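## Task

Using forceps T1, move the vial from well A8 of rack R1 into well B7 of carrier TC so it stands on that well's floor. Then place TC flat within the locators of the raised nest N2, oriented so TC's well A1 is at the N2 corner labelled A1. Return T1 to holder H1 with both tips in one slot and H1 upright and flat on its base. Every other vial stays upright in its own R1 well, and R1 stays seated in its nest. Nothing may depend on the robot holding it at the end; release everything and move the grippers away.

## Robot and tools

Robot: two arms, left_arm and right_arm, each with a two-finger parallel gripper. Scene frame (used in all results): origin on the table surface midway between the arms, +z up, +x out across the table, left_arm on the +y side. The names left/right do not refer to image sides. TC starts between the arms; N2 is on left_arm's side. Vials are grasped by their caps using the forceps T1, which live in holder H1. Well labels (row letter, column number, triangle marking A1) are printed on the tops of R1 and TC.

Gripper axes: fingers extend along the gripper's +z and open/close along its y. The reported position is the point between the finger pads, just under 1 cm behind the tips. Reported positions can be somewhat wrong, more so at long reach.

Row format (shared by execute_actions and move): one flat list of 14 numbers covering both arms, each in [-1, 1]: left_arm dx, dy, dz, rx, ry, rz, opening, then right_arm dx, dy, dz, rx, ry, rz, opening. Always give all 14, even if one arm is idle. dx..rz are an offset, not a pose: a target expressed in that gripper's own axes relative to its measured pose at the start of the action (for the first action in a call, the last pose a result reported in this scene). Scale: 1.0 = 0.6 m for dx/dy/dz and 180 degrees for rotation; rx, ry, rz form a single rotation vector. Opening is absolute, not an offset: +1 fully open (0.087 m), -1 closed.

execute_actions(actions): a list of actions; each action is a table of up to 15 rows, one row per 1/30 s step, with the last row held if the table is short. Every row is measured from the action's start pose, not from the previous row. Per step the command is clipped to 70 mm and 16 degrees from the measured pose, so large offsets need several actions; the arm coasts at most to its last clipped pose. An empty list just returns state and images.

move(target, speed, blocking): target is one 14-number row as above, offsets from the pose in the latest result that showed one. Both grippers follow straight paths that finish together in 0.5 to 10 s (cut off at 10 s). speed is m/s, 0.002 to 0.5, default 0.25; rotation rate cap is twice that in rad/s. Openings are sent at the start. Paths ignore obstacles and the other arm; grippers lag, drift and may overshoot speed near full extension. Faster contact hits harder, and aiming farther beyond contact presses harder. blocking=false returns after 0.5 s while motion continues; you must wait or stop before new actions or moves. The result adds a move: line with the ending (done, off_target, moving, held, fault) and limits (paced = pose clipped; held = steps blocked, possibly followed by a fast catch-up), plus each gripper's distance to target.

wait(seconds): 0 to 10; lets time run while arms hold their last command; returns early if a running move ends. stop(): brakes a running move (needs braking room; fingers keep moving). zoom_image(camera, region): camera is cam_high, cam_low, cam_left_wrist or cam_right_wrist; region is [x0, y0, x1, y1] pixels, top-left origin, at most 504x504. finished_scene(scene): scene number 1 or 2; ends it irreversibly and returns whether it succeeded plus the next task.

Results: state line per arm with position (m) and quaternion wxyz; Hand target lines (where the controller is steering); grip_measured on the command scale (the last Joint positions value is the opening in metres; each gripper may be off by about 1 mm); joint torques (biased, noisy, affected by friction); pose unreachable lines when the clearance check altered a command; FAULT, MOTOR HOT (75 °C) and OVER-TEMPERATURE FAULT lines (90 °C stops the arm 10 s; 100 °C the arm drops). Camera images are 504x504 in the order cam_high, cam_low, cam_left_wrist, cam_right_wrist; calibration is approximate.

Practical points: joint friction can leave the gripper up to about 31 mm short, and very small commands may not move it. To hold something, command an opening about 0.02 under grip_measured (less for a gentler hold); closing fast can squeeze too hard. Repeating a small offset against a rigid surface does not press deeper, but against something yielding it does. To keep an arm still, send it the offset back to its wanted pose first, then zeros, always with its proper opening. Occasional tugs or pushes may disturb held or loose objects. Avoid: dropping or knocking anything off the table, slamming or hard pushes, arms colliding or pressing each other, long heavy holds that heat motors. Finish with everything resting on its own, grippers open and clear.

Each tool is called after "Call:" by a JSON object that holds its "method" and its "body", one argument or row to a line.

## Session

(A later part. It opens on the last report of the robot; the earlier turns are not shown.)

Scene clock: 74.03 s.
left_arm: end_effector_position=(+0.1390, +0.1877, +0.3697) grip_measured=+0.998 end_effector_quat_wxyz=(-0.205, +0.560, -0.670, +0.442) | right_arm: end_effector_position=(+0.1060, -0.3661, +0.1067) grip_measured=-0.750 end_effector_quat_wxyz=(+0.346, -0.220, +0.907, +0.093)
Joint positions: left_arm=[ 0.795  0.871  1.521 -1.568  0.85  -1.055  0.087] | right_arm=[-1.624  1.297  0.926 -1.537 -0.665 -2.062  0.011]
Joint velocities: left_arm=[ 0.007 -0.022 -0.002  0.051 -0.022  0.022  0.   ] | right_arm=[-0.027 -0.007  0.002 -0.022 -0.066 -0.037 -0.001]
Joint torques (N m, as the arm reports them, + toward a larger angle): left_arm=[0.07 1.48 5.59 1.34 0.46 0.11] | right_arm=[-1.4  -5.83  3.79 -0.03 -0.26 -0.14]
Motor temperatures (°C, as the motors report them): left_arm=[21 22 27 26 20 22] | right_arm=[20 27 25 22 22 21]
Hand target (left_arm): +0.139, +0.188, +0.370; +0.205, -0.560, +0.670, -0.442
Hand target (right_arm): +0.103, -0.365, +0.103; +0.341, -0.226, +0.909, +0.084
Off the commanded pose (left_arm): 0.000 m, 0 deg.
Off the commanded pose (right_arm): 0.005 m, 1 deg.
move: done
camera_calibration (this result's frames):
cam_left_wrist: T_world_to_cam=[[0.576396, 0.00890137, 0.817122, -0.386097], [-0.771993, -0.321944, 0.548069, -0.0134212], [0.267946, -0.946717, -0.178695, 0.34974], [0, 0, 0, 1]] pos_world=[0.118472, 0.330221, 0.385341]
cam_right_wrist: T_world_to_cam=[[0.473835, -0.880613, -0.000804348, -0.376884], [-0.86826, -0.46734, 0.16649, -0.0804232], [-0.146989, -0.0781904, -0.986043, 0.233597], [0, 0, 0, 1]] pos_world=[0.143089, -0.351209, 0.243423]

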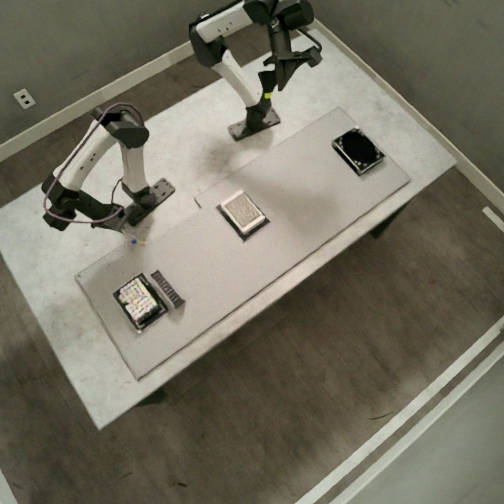

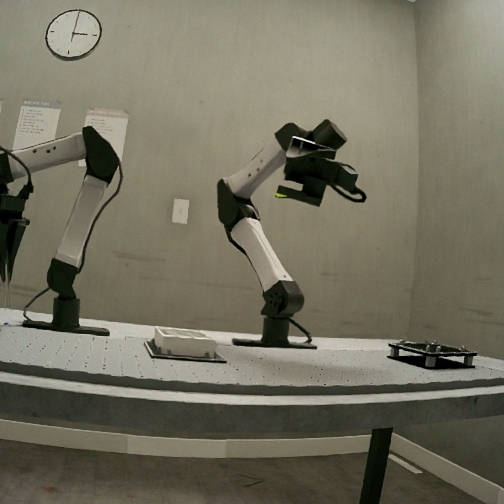

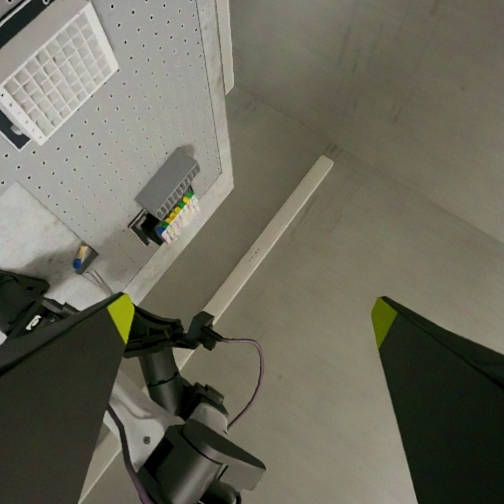

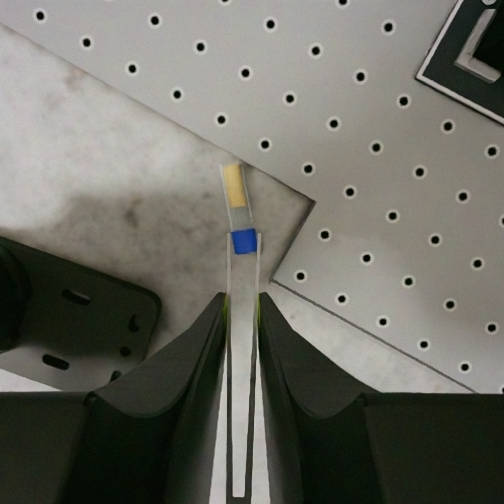

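Call:
{"method": "move", "body": {
  "target": [0,0,0,0,0,0,1,0.049,0,0.032,0,0,0,-0.75],
  "speed": 0.03
}}

Call:
{"method": "zoom_image", "body": {
  "camera": "cam_left_wrist",
  "region": [40, 220, 160, 320]
}}

Call:
{"method": "zoom_image", "body": {
  "camera": "cam_right_wrist",
  "region": [160, 150, 320, 310]
}}

Scene clock: 76.10 s.
left_arm: end_effector_position=(+0.1390, +0.1877, +0.3697) grip_measured=+0.998 end_effector_quat_wxyz=(-0.205, +0.560, -0.670, +0.442) | right_arm: end_effector_position=(+0.1006, -0.3725, +0.0826) grip_measured=-0.750 end_effector_quat_wxyz=(+0.344, -0.220, +0.909, +0.081)
Joint positions: left_arm=[ 0.795  0.871  1.521 -1.568  0.85  -1.055  0.087] | right_arm=[-1.658  1.319  0.849 -1.433 -0.655 -2.093  0.011]
Joint velocities: left_arm=[ 0.002 -0.007  0.007  0.022 -0.037 -0.037 -0.002] | right_arm=[ 0.002  0.002 -0.002 -0.051 -0.11   0.022  0.   ]
Joint torques (N m, as the arm reports them, + toward a larger angle): left_arm=[0.01 1.51 5.52 1.37 0.47 0.1 ] | right_arm=[-1.3  -2.04  3.44 -0.11 -0.31 -0.16]
Motor temperatures (°C, as the motors report them): left_arm=[21 22 27 26 20 22] | right_arm=[20 27 25 22 22 21]
Hand target (left_arm): +0.139, +0.188, +0.370; +0.205, -0.560, +0.670, -0.442
Hand target (right_arm): +0.098, -0.369, +0.073; +0.342, -0.217, +0.909, +0.093
Off the commanded pose (left_arm): 0.000 m, 0 deg.
Off the commanded pose (right_arm): 0.011 m, 1 deg.
joint sent to its limit (right arm) — the command would take joint 6 (wrist roll) past its lower limit, so that joint was sent only as far as its limit.
move: off_target (right_arm)
camera_calibration (this result's frames):
cam_left_wrist: T_world_to_cam=[[0.576396, 0.00890137, 0.817122, -0.386097], [-0.771993, -0.321944, 0.548069, -0.0134212], [0.267946, -0.946717, -0.178695, 0.34974], [0, 0, 0, 1]] pos_world=[0.118472, 0.330221, 0.385341]
cam_right_wrist: T_world_to_cam=[[0.466592, -0.884244, 0.0201249, -0.382297], [-0.872124, -0.456169, 0.176944, -0.0803673], [-0.147282, -0.100112, -0.984015, 0.200223], [0, 0, 0, 1]] pos_world=[0.137775, -0.35466, 0.218937]

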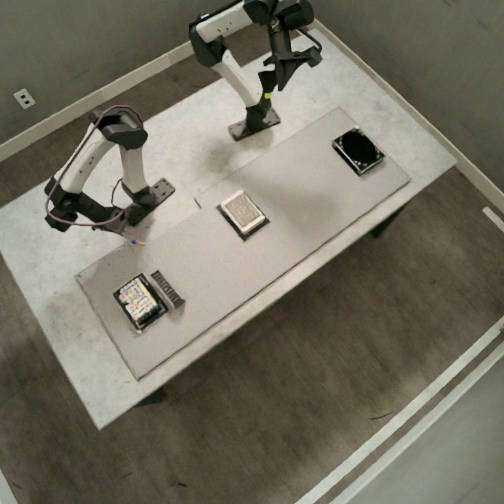

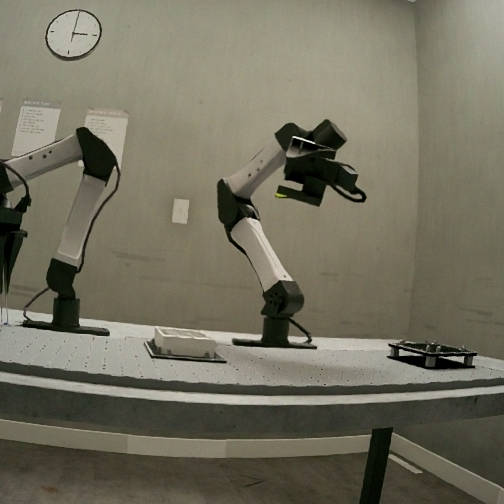

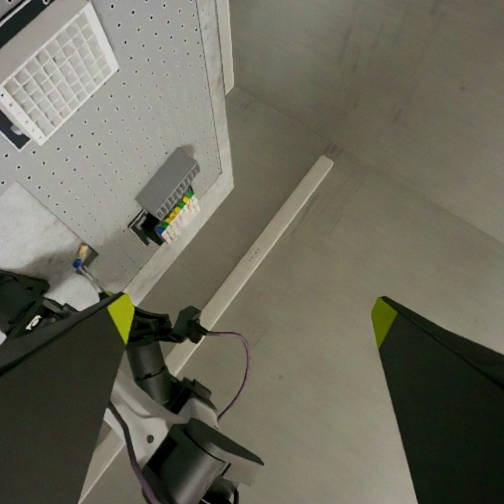

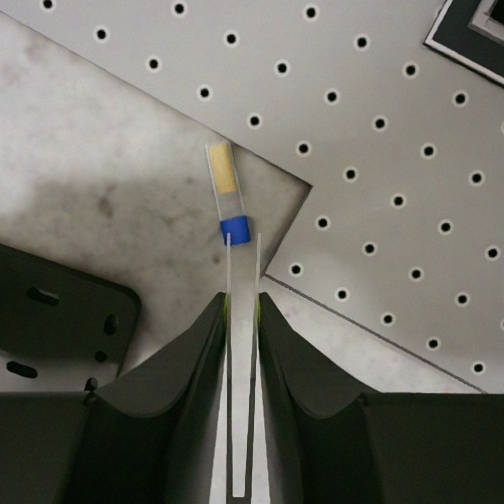

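Region (40, 220, 160, 320) of cam_left_wrist's 504x504 image, scaled by 4.200, with more detail than that image has.

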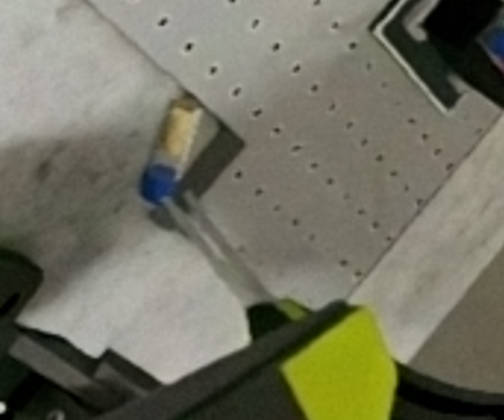

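Region (160, 150, 320, 310) of cam_right_wrist's 504x504 image, scaled by 3.150, with more detail than that image has.

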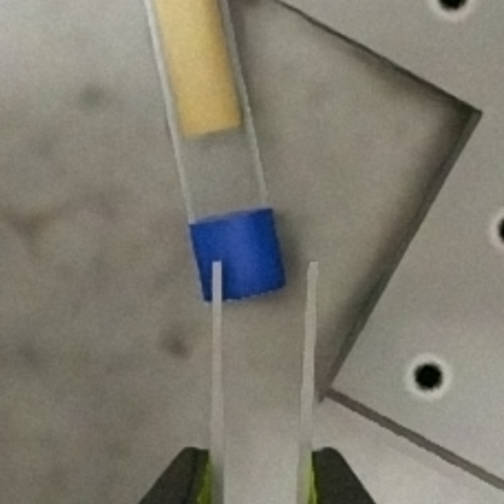

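Need X −5 mm, Y −3 mm; overcommand.

Call:
{"method": "move", "body": {
  "target": [0,0,0,0,0,0,1,-0.008,0.016,0.006,0,0,0,-0.75],
  "speed": 0.03
}}

Call:
{"method": "zoom_image", "body": {
  "camera": "cam_right_wrist",
  "region": [160, 150, 320, 310]
}}

Scene clock: 77.20 s.
left_arm: end_effector_position=(+0.1390, +0.1877, +0.3697) grip_measured=+0.998 end_effector_quat_wxyz=(-0.205, +0.560, -0.670, +0.442) | right_arm: end_effector_position=(+0.1007, -0.3737, +0.0863) grip_measured=-0.750 end_effector_quat_wxyz=(+0.342, -0.226, +0.910, +0.067)
Joint positions: left_arm=[ 0.795  0.871  1.521 -1.568  0.85  -1.055  0.087] | right_arm=[-1.658  1.288  0.849 -1.432 -0.655 -2.091  0.011]
Joint velocities: left_arm=[ 0.007  0.032 -0.012  0.007 -0.066 -0.051 -0.001] | right_arm=[ 0.002 -0.017 -0.002  0.051 -0.037  0.022 -0.001]
Joint torques (N m, as the arm reports them, + toward a larger angle): left_arm=[0.14 1.43 5.58 1.39 0.49 0.1 ] | right_arm=[ 0.4  -5.19  3.42 -0.23 -0.44 -0.01]
Motor temperatures (°C, as the motors report them): left_arm=[21 22 27 26 20 22] | right_arm=[20 27 25 22 22 21]
Hand target (left_arm): +0.139, +0.188, +0.370; +0.205, -0.560, +0.670, -0.442
Hand target (right_arm): +0.101, -0.361, +0.083; +0.344, -0.220, +0.909, +0.081
Off the commanded pose (left_arm): 0.000 m, 0 deg.
Off the commanded pose (right_arm): 0.013 m, 2 deg.
move: off_target (right_arm)
camera_calibration (this result's frames):
cam_left_wrist: T_world_to_cam=[[0.576396, 0.00890137, 0.817122, -0.386097], [-0.771993, -0.321944, 0.548069, -0.0134212], [0.267946, -0.946717, -0.178695, 0.34974], [0, 0, 0, 1]] pos_world=[0.118472, 0.330221, 0.385341]
cam_right_wrist: T_world_to_cam=[[0.465766, -0.88357, 0.0486487, -0.385581], [-0.872853, -0.449682, 0.189508, -0.0800949], [-0.145567, -0.13073, -0.980673, 0.191833], [0, 0, 0, 1]] pos_world=[0.137604, -0.351626, 0.222062]

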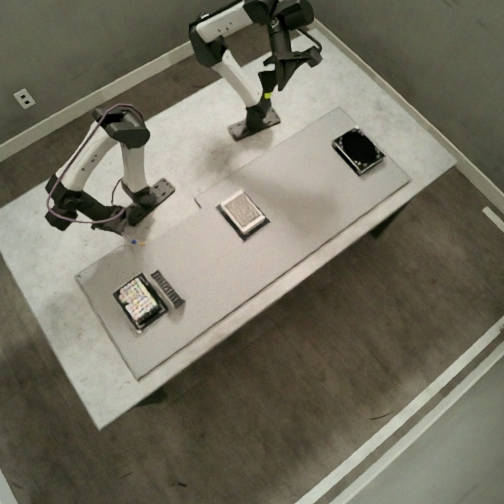

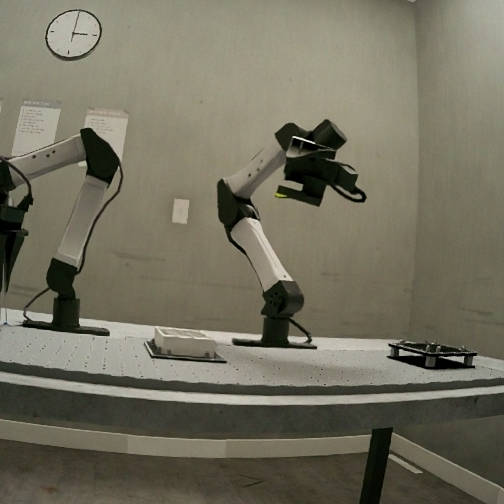

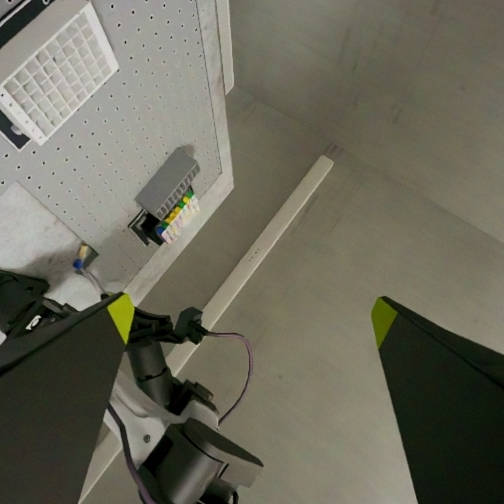

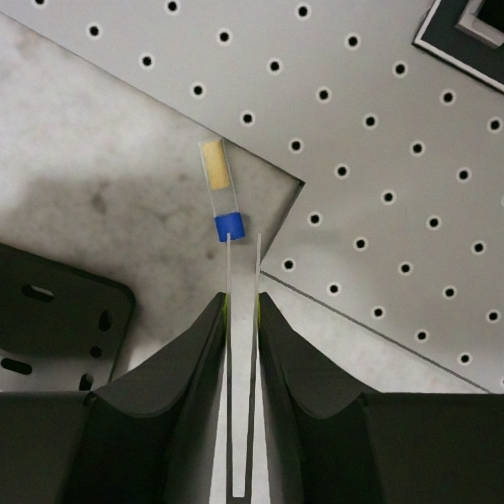

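Region (160, 150, 320, 310) of cam_right_wrist's 504x504 image, scaled by 3.150, with more detail than that image has.

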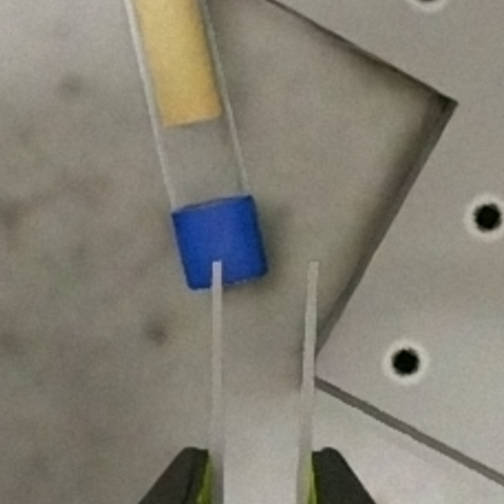

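Call:
{"method": "move", "body": {
  "target": [0,0,0,0,0,0,1,-0.008,0.033,0.011,0,0,0,-0.75],
  "speed": 0.03
}}

Call:
{"method": "zoom_image", "body": {
  "camera": "cam_right_wrist",
  "region": [160, 150, 320, 310]
}}

Scene clock: 78.73 s.
left_arm: end_effector_position=(+0.1390, +0.1877, +0.3697) grip_measured=+0.998 end_effector_quat_wxyz=(-0.205, +0.560, -0.670, +0.442) | right_arm: end_effector_position=(+0.0999, -0.3626, +0.0866) grip_measured=-0.750 end_effector_quat_wxyz=(+0.340, -0.229, +0.910, +0.057)
Joint positions: left_arm=[ 0.795  0.871  1.521 -1.568  0.85  -1.055  0.087] | right_arm=[-1.658  1.22   0.808 -1.438 -0.655 -2.091  0.011]
Joint velocities: left_arm=[ 0.002  0.007  0.012 -0.007 -0.037 -0.007 -0.   ] | right_arm=[-0.007 -0.002  0.002  0.022  0.022  0.051  0.   ]
Joint torques (N m, as the arm reports them, + toward a larger angle): left_arm=[0.   1.55 5.56 1.34 0.47 0.08] | right_arm=[-0.63 -4.55  3.74 -0.24 -0.42 -0.09]
Motor temperatures (°C, as the motors report them): left_arm=[21 22 27 26 20 22] | right_arm=[20 27 25 22 22 21]
Hand target (left_arm): +0.139, +0.188, +0.370; +0.205, -0.560, +0.670, -0.442
Hand target (right_arm): +0.099, -0.353, +0.084; +0.342, -0.226, +0.910, +0.067
Off the commanded pose (left_arm): 0.000 m, 0 deg.
Off the commanded pose (right_arm): 0.011 m, 1 deg.
move: off_target (right_arm)
camera_calibration (this result's frames):
cam_left_wrist: T_world_to_cam=[[0.576396, 0.00890137, 0.817122, -0.386097], [-0.771993, -0.321944, 0.548069, -0.0134212], [0.267946, -0.946717, -0.178695, 0.34974], [0, 0, 0, 1]] pos_world=[0.118472, 0.330221, 0.385341]
cam_right_wrist: T_world_to_cam=[[0.465683, -0.882351, 0.0677955, -0.376688], [-0.873129, -0.44563, 0.197636, -0.0750392], [-0.144172, -0.15123, -0.977928, 0.185616], [0, 0, 0, 1]] pos_world=[0.136659, -0.33774, 0.221887]

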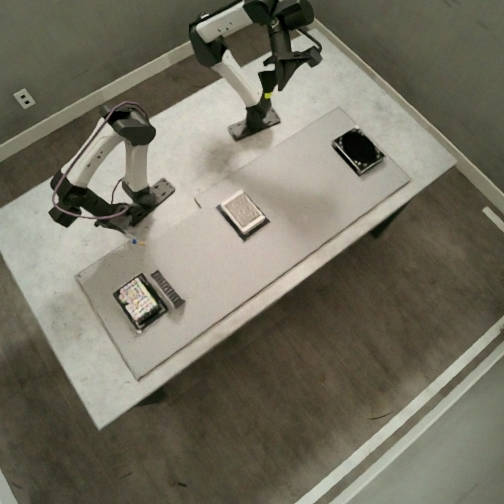

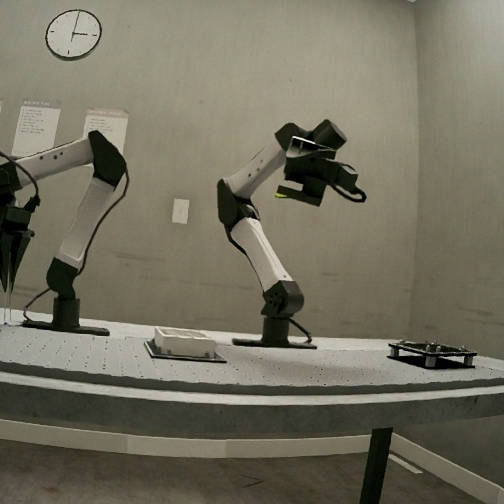

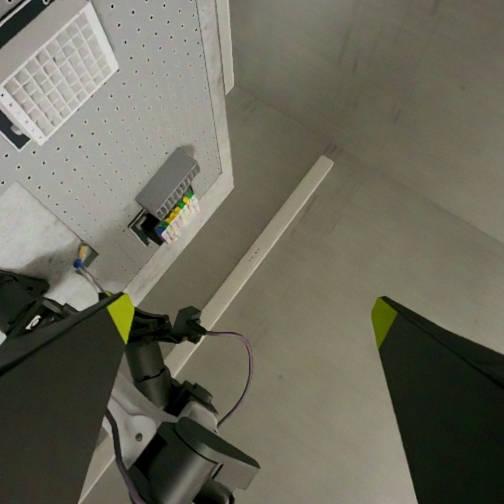

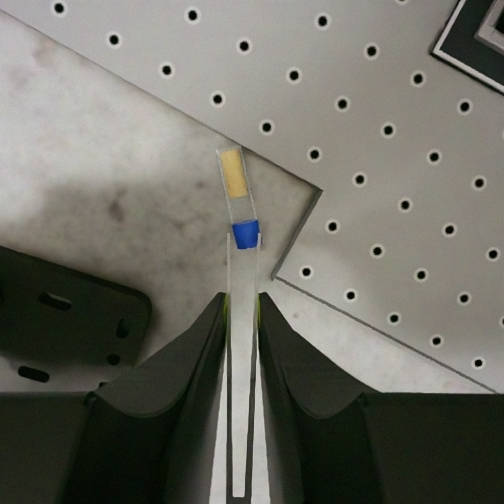

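Region (160, 150, 320, 310) of cam_right_wrist's 504x504 image, scaled by 3.150, with more detail than that image has.

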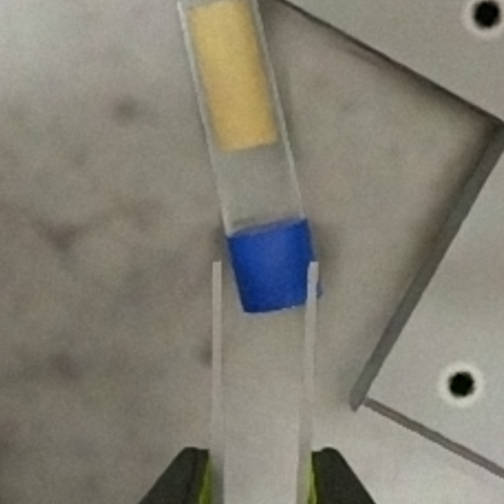

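Good; descent drifts +X. Descend Z 0.025.

Call:
{"method": "move", "body": {
  "target": [0,0,0,0,0,0,1,0.03,0,0.029,0,0,0,-0.75],
  "speed": 0.03
}}

Call:
{"method": "zoom_image", "body": {
  "camera": "cam_right_wrist",
  "region": [160, 150, 320, 310]
}}

Call:
{"method": "zoom_image", "body": {
  "camera": "cam_left_wrist",
  "region": [40, 220, 160, 320]
}}

Scene clock: 80.43 s.
left_arm: end_effector_position=(+0.1390, +0.1877, +0.3697) grip_measured=+0.998 end_effector_quat_wxyz=(-0.205, +0.560, -0.670, +0.442) | right_arm: end_effector_position=(+0.1002, -0.3662, +0.0715) grip_measured=-0.750 end_effector_quat_wxyz=(+0.339, -0.232, +0.910, +0.049)
Joint positions: left_arm=[ 0.795  0.871  1.521 -1.568  0.85  -1.055  0.087] | right_arm=[-1.658  1.231  0.757 -1.359 -0.655 -2.092  0.011]
Joint velocities: left_arm=[ 0.022  0.032 -0.002  0.081 -0.037 -0.066 -0.   ] | right_arm=[-0.002  0.012  0.007  0.066 -0.051 -0.037 -0.   ]
Joint torques (N m, as the arm reports them, + toward a larger angle): left_arm=[0.02 1.45 5.6  1.36 0.46 0.1 ] | right_arm=[-1.51 -1.41  3.75  0.12 -0.35 -0.14]
Motor temperatures (°C, as the motors report them): left_arm=[21 22 27 26 20 22] | right_arm=[20 27 25 22 22 21]
Hand target (left_arm): +0.139, +0.188, +0.370; +0.205, -0.560, +0.670, -0.442
Hand target (right_arm): +0.098, -0.364, +0.062; +0.339, -0.228, +0.911, +0.057
Off the commanded pose (left_arm): 0.000 m, 0 deg.
Off the commanded pose (right_arm): 0.010 m, 1 deg.
joint sent to its limit (right arm) — the command would take joint 6 (wrist roll) past its lower limit, so that joint was sent only as far as its limit.
move: done
camera_calibration (this result's frames):
cam_left_wrist: T_world_to_cam=[[0.576396, 0.00890137, 0.817122, -0.386097], [-0.771993, -0.321944, 0.548069, -0.0134212], [0.267946, -0.946717, -0.178695, 0.34974], [0, 0, 0, 1]] pos_world=[0.118472, 0.330221, 0.385341]
cam_right_wrist: T_world_to_cam=[[0.466096, -0.880778, 0.0835786, -0.379563], [-0.873137, -0.442684, 0.204112, -0.0728287], [-0.142778, -0.168111, -0.975373, 0.163878], [0, 0, 0, 1]] pos_world=[0.136722, -0.339001, 0.20643]

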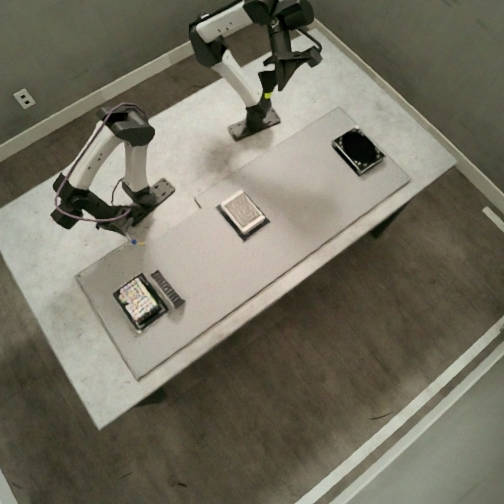

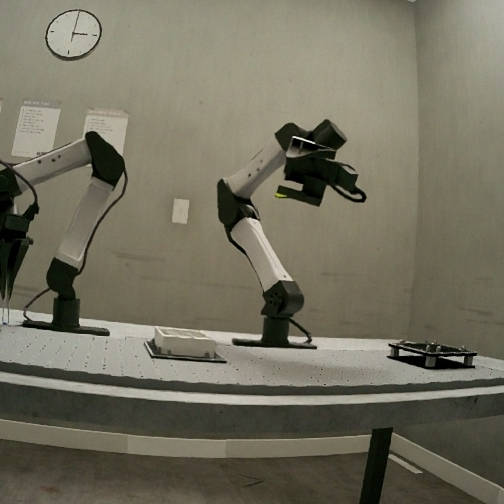

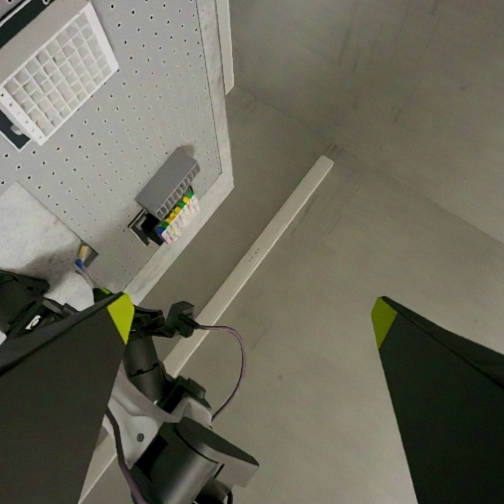

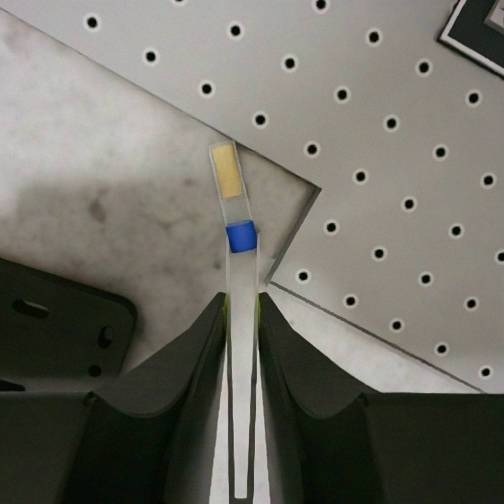

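Region (160, 150, 320, 310) of cam_right_wrist's 504x504 image, scaled by 3.150, with more detail than that image has.

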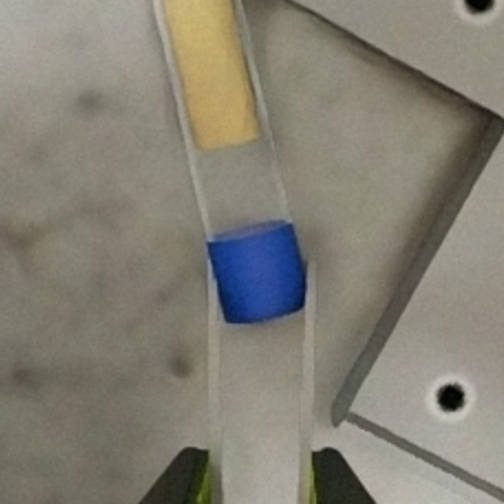

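Region (40, 220, 160, 320) of cam_left_wrist's 504x504 image, scaled by 4.200, with more detail than that image has.

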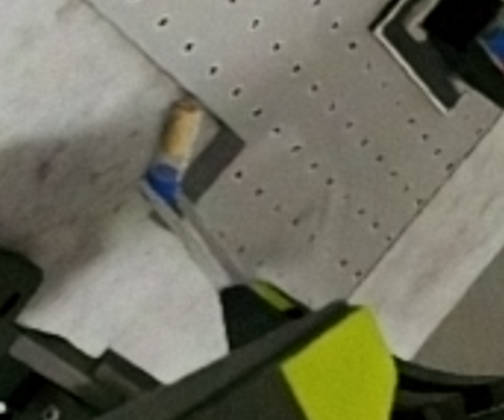

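Close lightly and lift.

Call:
{"method": "move", "body": {
  "target": [0,0,0,0,0,0,1,0,0,0,0,0,0,-0.81]
}}

Call:
{"method": "move", "body": {
  "target": [0,0,0,0,0,0,1,-0.1,0,-0.1,0,0,0,-0.81],
  "speed": 0.04
}}

Call:
{"method": "zoom_image", "body": {
  "camera": "cam_left_wrist",
  "region": [40, 200, 200, 330]
}}

Scene clock: 81.60 s.
left_arm: end_effector_position=(+0.1390, +0.1877, +0.3697) grip_measured=+0.998 end_effector_quat_wxyz=(-0.205, +0.560, -0.670, +0.442) | right_arm: end_effector_position=(+0.1002, -0.3663, +0.0715) grip_measured=-0.796 end_effector_quat_wxyz=(+0.339, -0.232, +0.911, +0.049)
Joint positions: left_arm=[ 0.795  0.871  1.521 -1.568  0.85  -1.055  0.087] | right_arm=[-1.658  1.231  0.757 -1.359 -0.655 -2.092  0.009]
Joint velocities: left_arm=[-0.007  0.007 -0.007  0.037 -0.022  0.037 -0.   ] | right_arm=[ 0.002  0.002  0.007 -0.007 -0.066 -0.081 -0.001]
Joint torques (N m, as the arm reports them, + toward a larger angle): left_arm=[0.07 1.57 5.42 1.36 0.48 0.1 ] | right_arm=[-0.52 -3.14  5.86 -0.07 -0.41 -0.07]
Motor temperatures (°C, as the motors report them): left_arm=[21 22 27 26 20 22] | right_arm=[20 27 25 22 22 21]
Hand target (left_arm): +0.139, +0.188, +0.370; +0.205, -0.560, +0.670, -0.442
Hand target (right_arm): +0.100, -0.366, +0.072; +0.339, -0.232, +0.910, +0.049
Off the commanded pose (left_arm): 0.000 m, 0 deg.
Off the commanded pose (right_arm): 0.000 m, 0 deg.
move: done
camera_calibration (this result's frames):
cam_left_wrist: T_world_to_cam=[[0.576396, 0.00890137, 0.817122, -0.386097], [-0.771993, -0.321944, 0.548069, -0.0134212], [0.267946, -0.946717, -0.178695, 0.34974], [0, 0, 0, 1]] pos_world=[0.118472, 0.330221, 0.385341]
cam_right_wrist: T_world_to_cam=[[0.466094, -0.880746, 0.0839259, -0.379656], [-0.873143, -0.442607, 0.204258, -0.0728409], [-0.142753, -0.168482, -0.975313, 0.163705], [0, 0, 0, 1]] pos_world=[0.136724, -0.339039, 0.206405]

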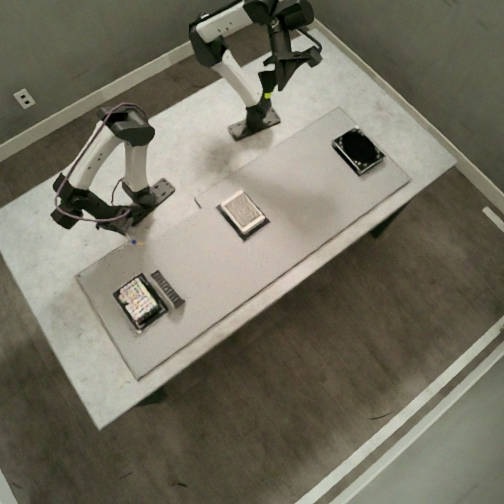

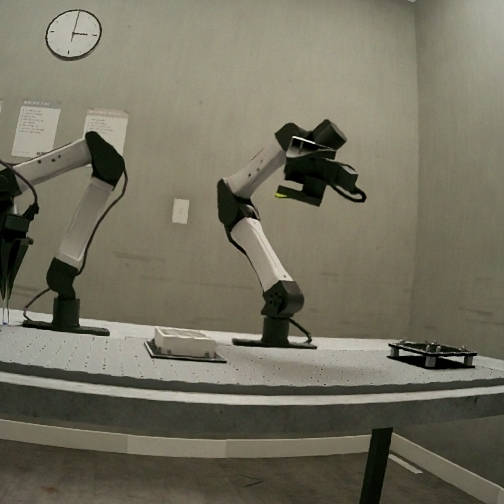

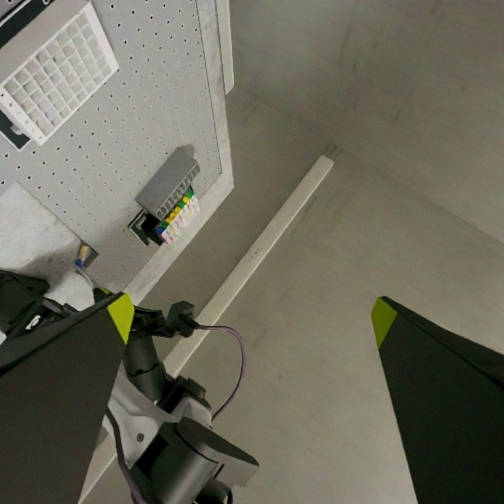

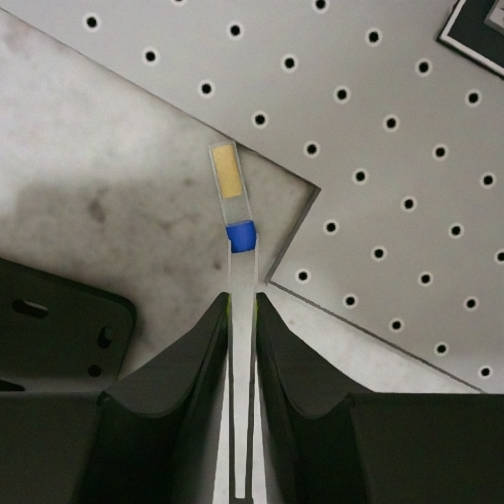

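Scene clock: 84.20 s.
left_arm: end_effector_position=(+0.1390, +0.1877, +0.3697) grip_measured=+0.998 end_effector_quat_wxyz=(-0.205, +0.560, -0.670, +0.442) | right_arm: end_effector_position=(+0.1079, -0.3598, +0.1486) grip_measured=-0.796 end_effector_quat_wxyz=(+0.308, -0.210, +0.928, +0.007)
Joint positions: left_arm=[ 0.795  0.871  1.521 -1.568  0.85  -1.055  0.087] | right_arm=[-1.539  1.059  0.998 -1.552 -0.626 -1.843  0.009]
Joint velocities: left_arm=[ 0.002 -0.012 -0.022 -0.007  0.007 -0.037 -0.   ] | right_arm=[-0.007 -0.002 -0.007  0.125 -0.051 -0.007  0.001]
Joint torques (N m, as the arm reports them, + toward a larger angle): left_arm=[0.1  1.56 5.49 1.35 0.47 0.11] | right_arm=[ 0.22 -3.46  8.07  0.12 -0.34  0.04]
Motor temperatures (°C, as the motors report them): left_arm=[21 22 27 26 20 22] | right_arm=[20 27 25 22 22 21]
Hand target (left_arm): +0.139, +0.188, +0.370; +0.205, -0.560, +0.670, -0.442
Hand target (right_arm): +0.107, -0.358, +0.155; +0.302, -0.212, +0.929, -0.001
Off the commanded pose (left_arm): 0.000 m, 0 deg.
Off the commanded pose (right_arm): 0.008 m, 7 deg.
joint sent to its limit (right arm) — the command would take joint 4 (wrist pitch) past its lower limit, so that joint was sent only as far as its limit.
move: off_target (right_arm)
camera_calibration (this result's frames):
cam_left_wrist: T_world_to_cam=[[0.576396, 0.00890137, 0.817122, -0.386097], [-0.771993, -0.321944, 0.548069, -0.0134212], [0.267946, -0.946717, -0.178695, 0.34974], [0, 0, 0, 1]] pos_world=[0.118472, 0.330221, 0.385341]
cam_right_wrist: T_world_to_cam=[[0.405326, -0.904723, 0.131101, -0.393039], [-0.890802, -0.358662, 0.278987, -0.057986], [-0.205385, -0.229866, -0.951304, 0.222172], [0, 0, 0, 1]] pos_world=[0.153286, -0.325319, 0.279058]

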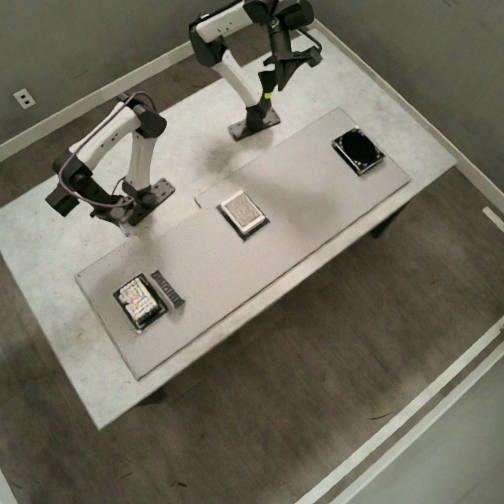

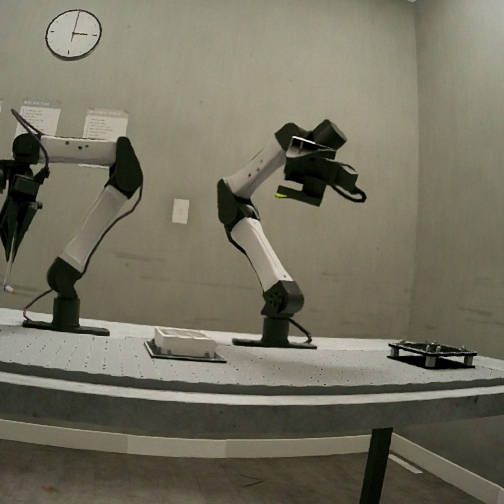

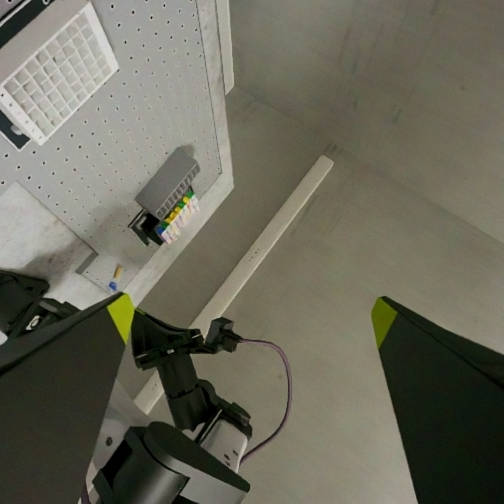

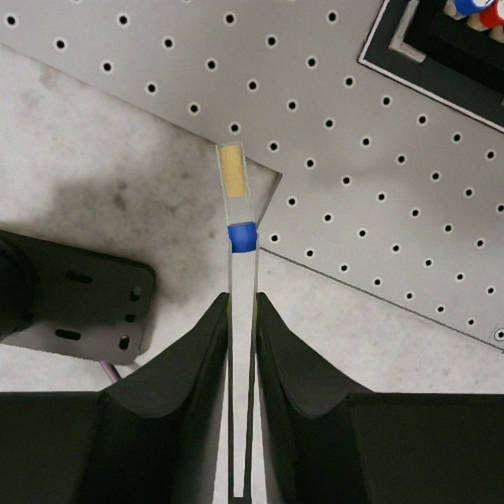

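Region (40, 200, 200, 330) of cam_left_wrist's 504x504 image, scaled by 3.150, with more detail than that image has; it fills the top 410 rows of this view, and the rest is white.

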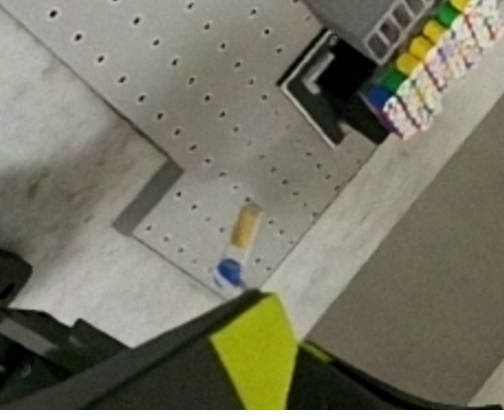

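Call:
{"method": "move", "body": {
  "target": [0,0,0,0,0,0,1,0,0,0,0,0,0,-0.797]
}}

Call:
{"method": "wait", "body": {
  "seconds": 1
}}

Scene clock: 85.43 s.
left_arm: end_effector_position=(+0.1390, +0.1877, +0.3697) grip_measured=+0.998 end_effector_quat_wxyz=(-0.205, +0.560, -0.670, +0.442) | right_arm: end_effector_position=(+0.1076, -0.3597, +0.1485) grip_measured=-0.793 end_effector_quat_wxyz=(+0.308, -0.209, +0.928, +0.007)
Joint positions: left_arm=[ 0.795  0.871  1.521 -1.568  0.85  -1.055  0.087] | right_arm=[-1.539  1.059  0.998 -1.552 -0.624 -1.84   0.009]
Joint velocities: left_arm=[-0.002  0.017 -0.007  0.051  0.051 -0.051 -0.001] | right_arm=[-0.012 -0.002 -0.007 -0.139  0.007 -0.051  0.001]
Joint torques (N m, as the arm reports them, + toward a larger angle): left_arm=[0.11 1.47 5.56 1.35 0.48 0.09] | right_arm=[-0.59 -1.84  6.5   0.3  -0.45 -0.1 ]
Motor temperatures (°C, as the motors report them): left_arm=[21 22 27 26 20 22] | right_arm=[20 27 25 22 22 21]
Hand target (left_arm): +0.139, +0.188, +0.370; +0.205, -0.560, +0.670, -0.442
Hand target (right_arm): +0.108, -0.360, +0.149; +0.308, -0.210, +0.928, +0.007
Off the commanded pose (left_arm): 0.000 m, 0 deg.
Off the commanded pose (right_arm): 0.000 m, 0 deg.
move: done
camera_calibration (this result's frames):
cam_left_wrist: T_world_to_cam=[[0.576396, 0.00890137, 0.817122, -0.386097], [-0.771993, -0.321944, 0.548069, -0.0134212], [0.267946, -0.946717, -0.178695, 0.34974], [0, 0, 0, 1]] pos_world=[0.118472, 0.330221, 0.385341]
cam_right_wrist: T_world_to_cam=[[0.403334, -0.905901, 0.129093, -0.392765], [-0.891234, -0.356927, 0.279831, -0.0575953], [-0.207422, -0.227918, -0.95133, 0.222976], [0, 0, 0, 1]] pos_world=[0.153335, -0.325544, 0.278944]

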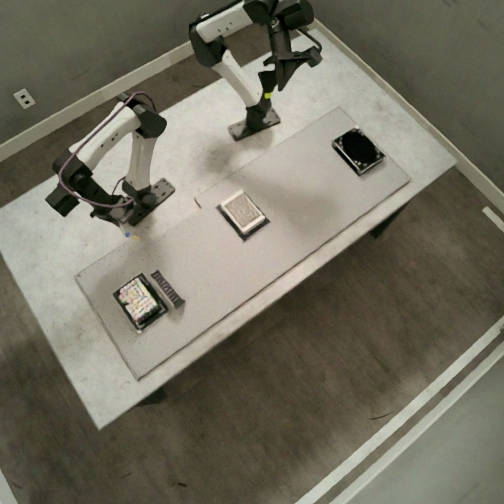

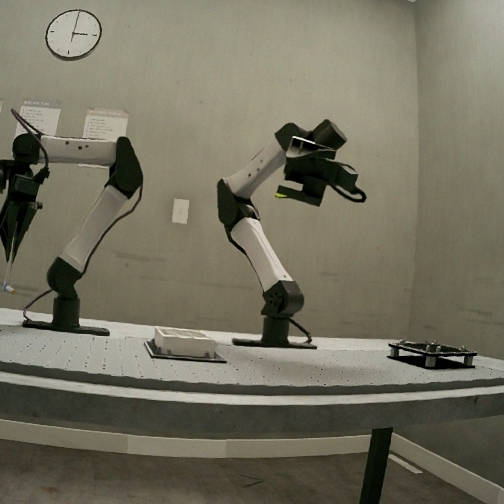

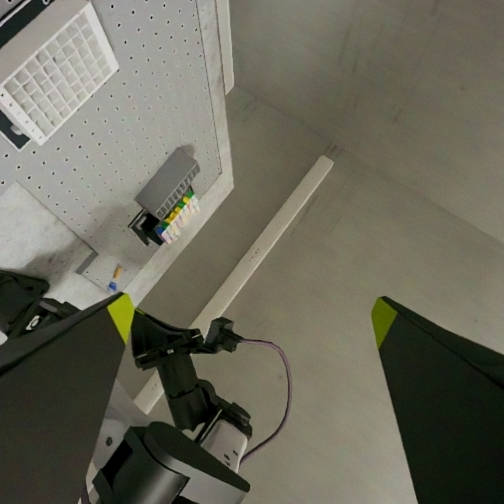

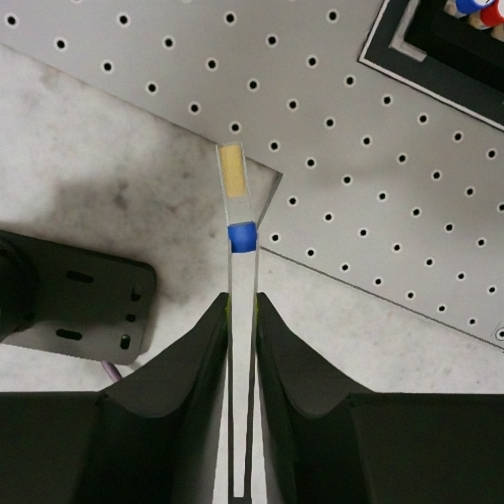

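Scene clock: 86.43 s.
left_arm: end_effector_position=(+0.1390, +0.1877, +0.3697) grip_measured=+0.998 end_effector_quat_wxyz=(-0.205, +0.560, -0.670, +0.442) | right_arm: end_effector_position=(+0.1076, -0.3597, +0.1485) grip_measured=-0.793 end_effector_quat_wxyz=(+0.308, -0.209, +0.928, +0.007)
Joint positions: left_arm=[ 0.795  0.871  1.521 -1.568  0.85  -1.055  0.087] | right_arm=[-1.539  1.059  0.998 -1.552 -0.624 -1.84   0.009]
Joint velocities: left_arm=[-0.012 -0.012  0.012  0.022 -0.007 -0.051 -0.   ] | right_arm=[ 0.002  0.017 -0.002  0.066 -0.022 -0.066 -0.   ]
Joint torques (N m, as the arm reports them, + toward a larger angle): left_arm=[0.04 1.51 5.59 1.34 0.47 0.11] | right_arm=[-0.6  -1.94  6.51  0.31 -0.45 -0.07]
Motor temperatures (°C, as the motors report them): left_arm=[21 22 27 26 20 22] | right_arm=[20 27 25 22 22 21]
Hand target (left_arm): +0.139, +0.188, +0.370; +0.205, -0.560, +0.670, -0.442
Hand target (right_arm): +0.108, -0.360, +0.149; +0.308, -0.210, +0.928, +0.007
Off the commanded pose (left_arm): 0.000 m, 0 deg.
Off the commanded pose (right_arm): 0.000 m, 0 deg.
wait: 1.00 s; at rest by 0.17 s
camera_calibration (this result's frames):
cam_left_wrist: T_world_to_cam=[[0.576396, 0.00890137, 0.817122, -0.386097], [-0.771993, -0.321944, 0.548069, -0.0134212], [0.267946, -0.946717, -0.178695, 0.34974], [0, 0, 0, 1]] pos_world=[0.118472, 0.330221, 0.385341]
cam_right_wrist: T_world_to_cam=[[0.403334, -0.905901, 0.129093, -0.392765], [-0.891234, -0.356927, 0.279831, -0.0575953], [-0.207422, -0.227918, -0.95133, 0.222976], [0, 0, 0, 1]] pos_world=[0.153335, -0.325544, 0.278944]

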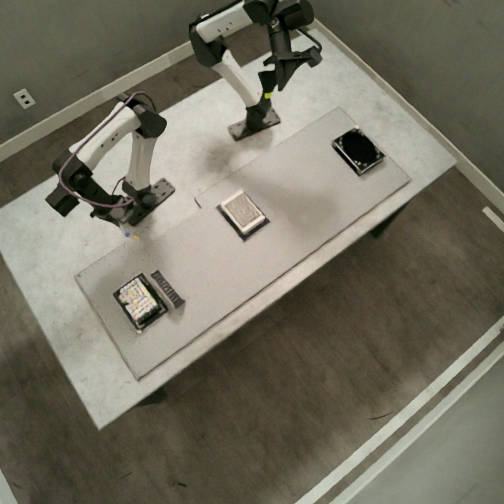

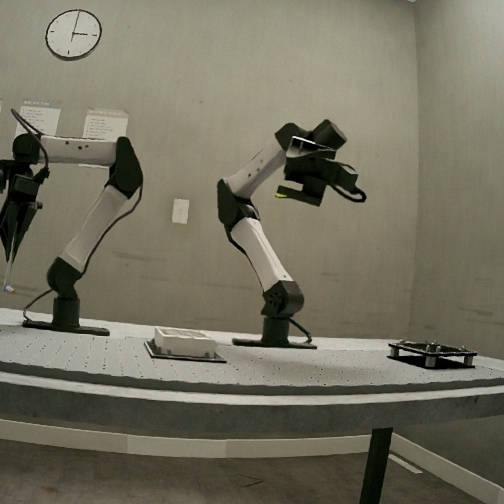

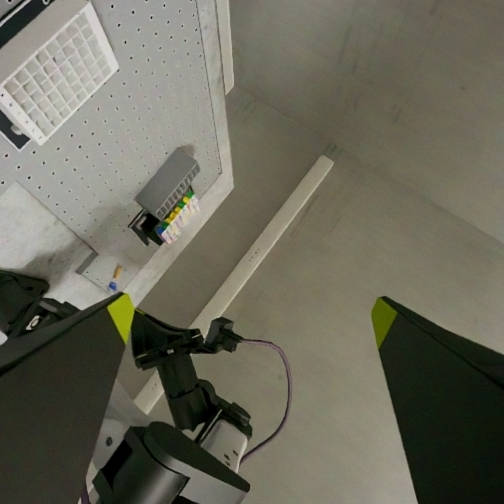

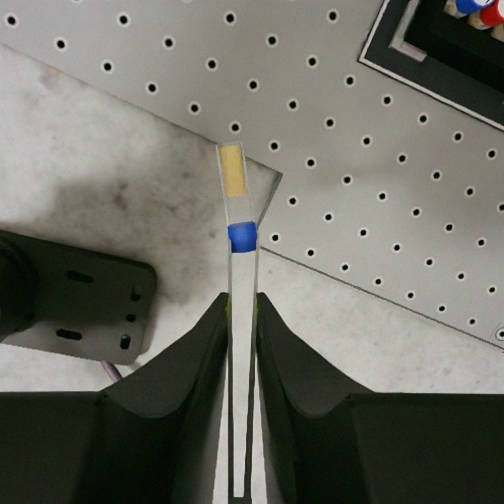

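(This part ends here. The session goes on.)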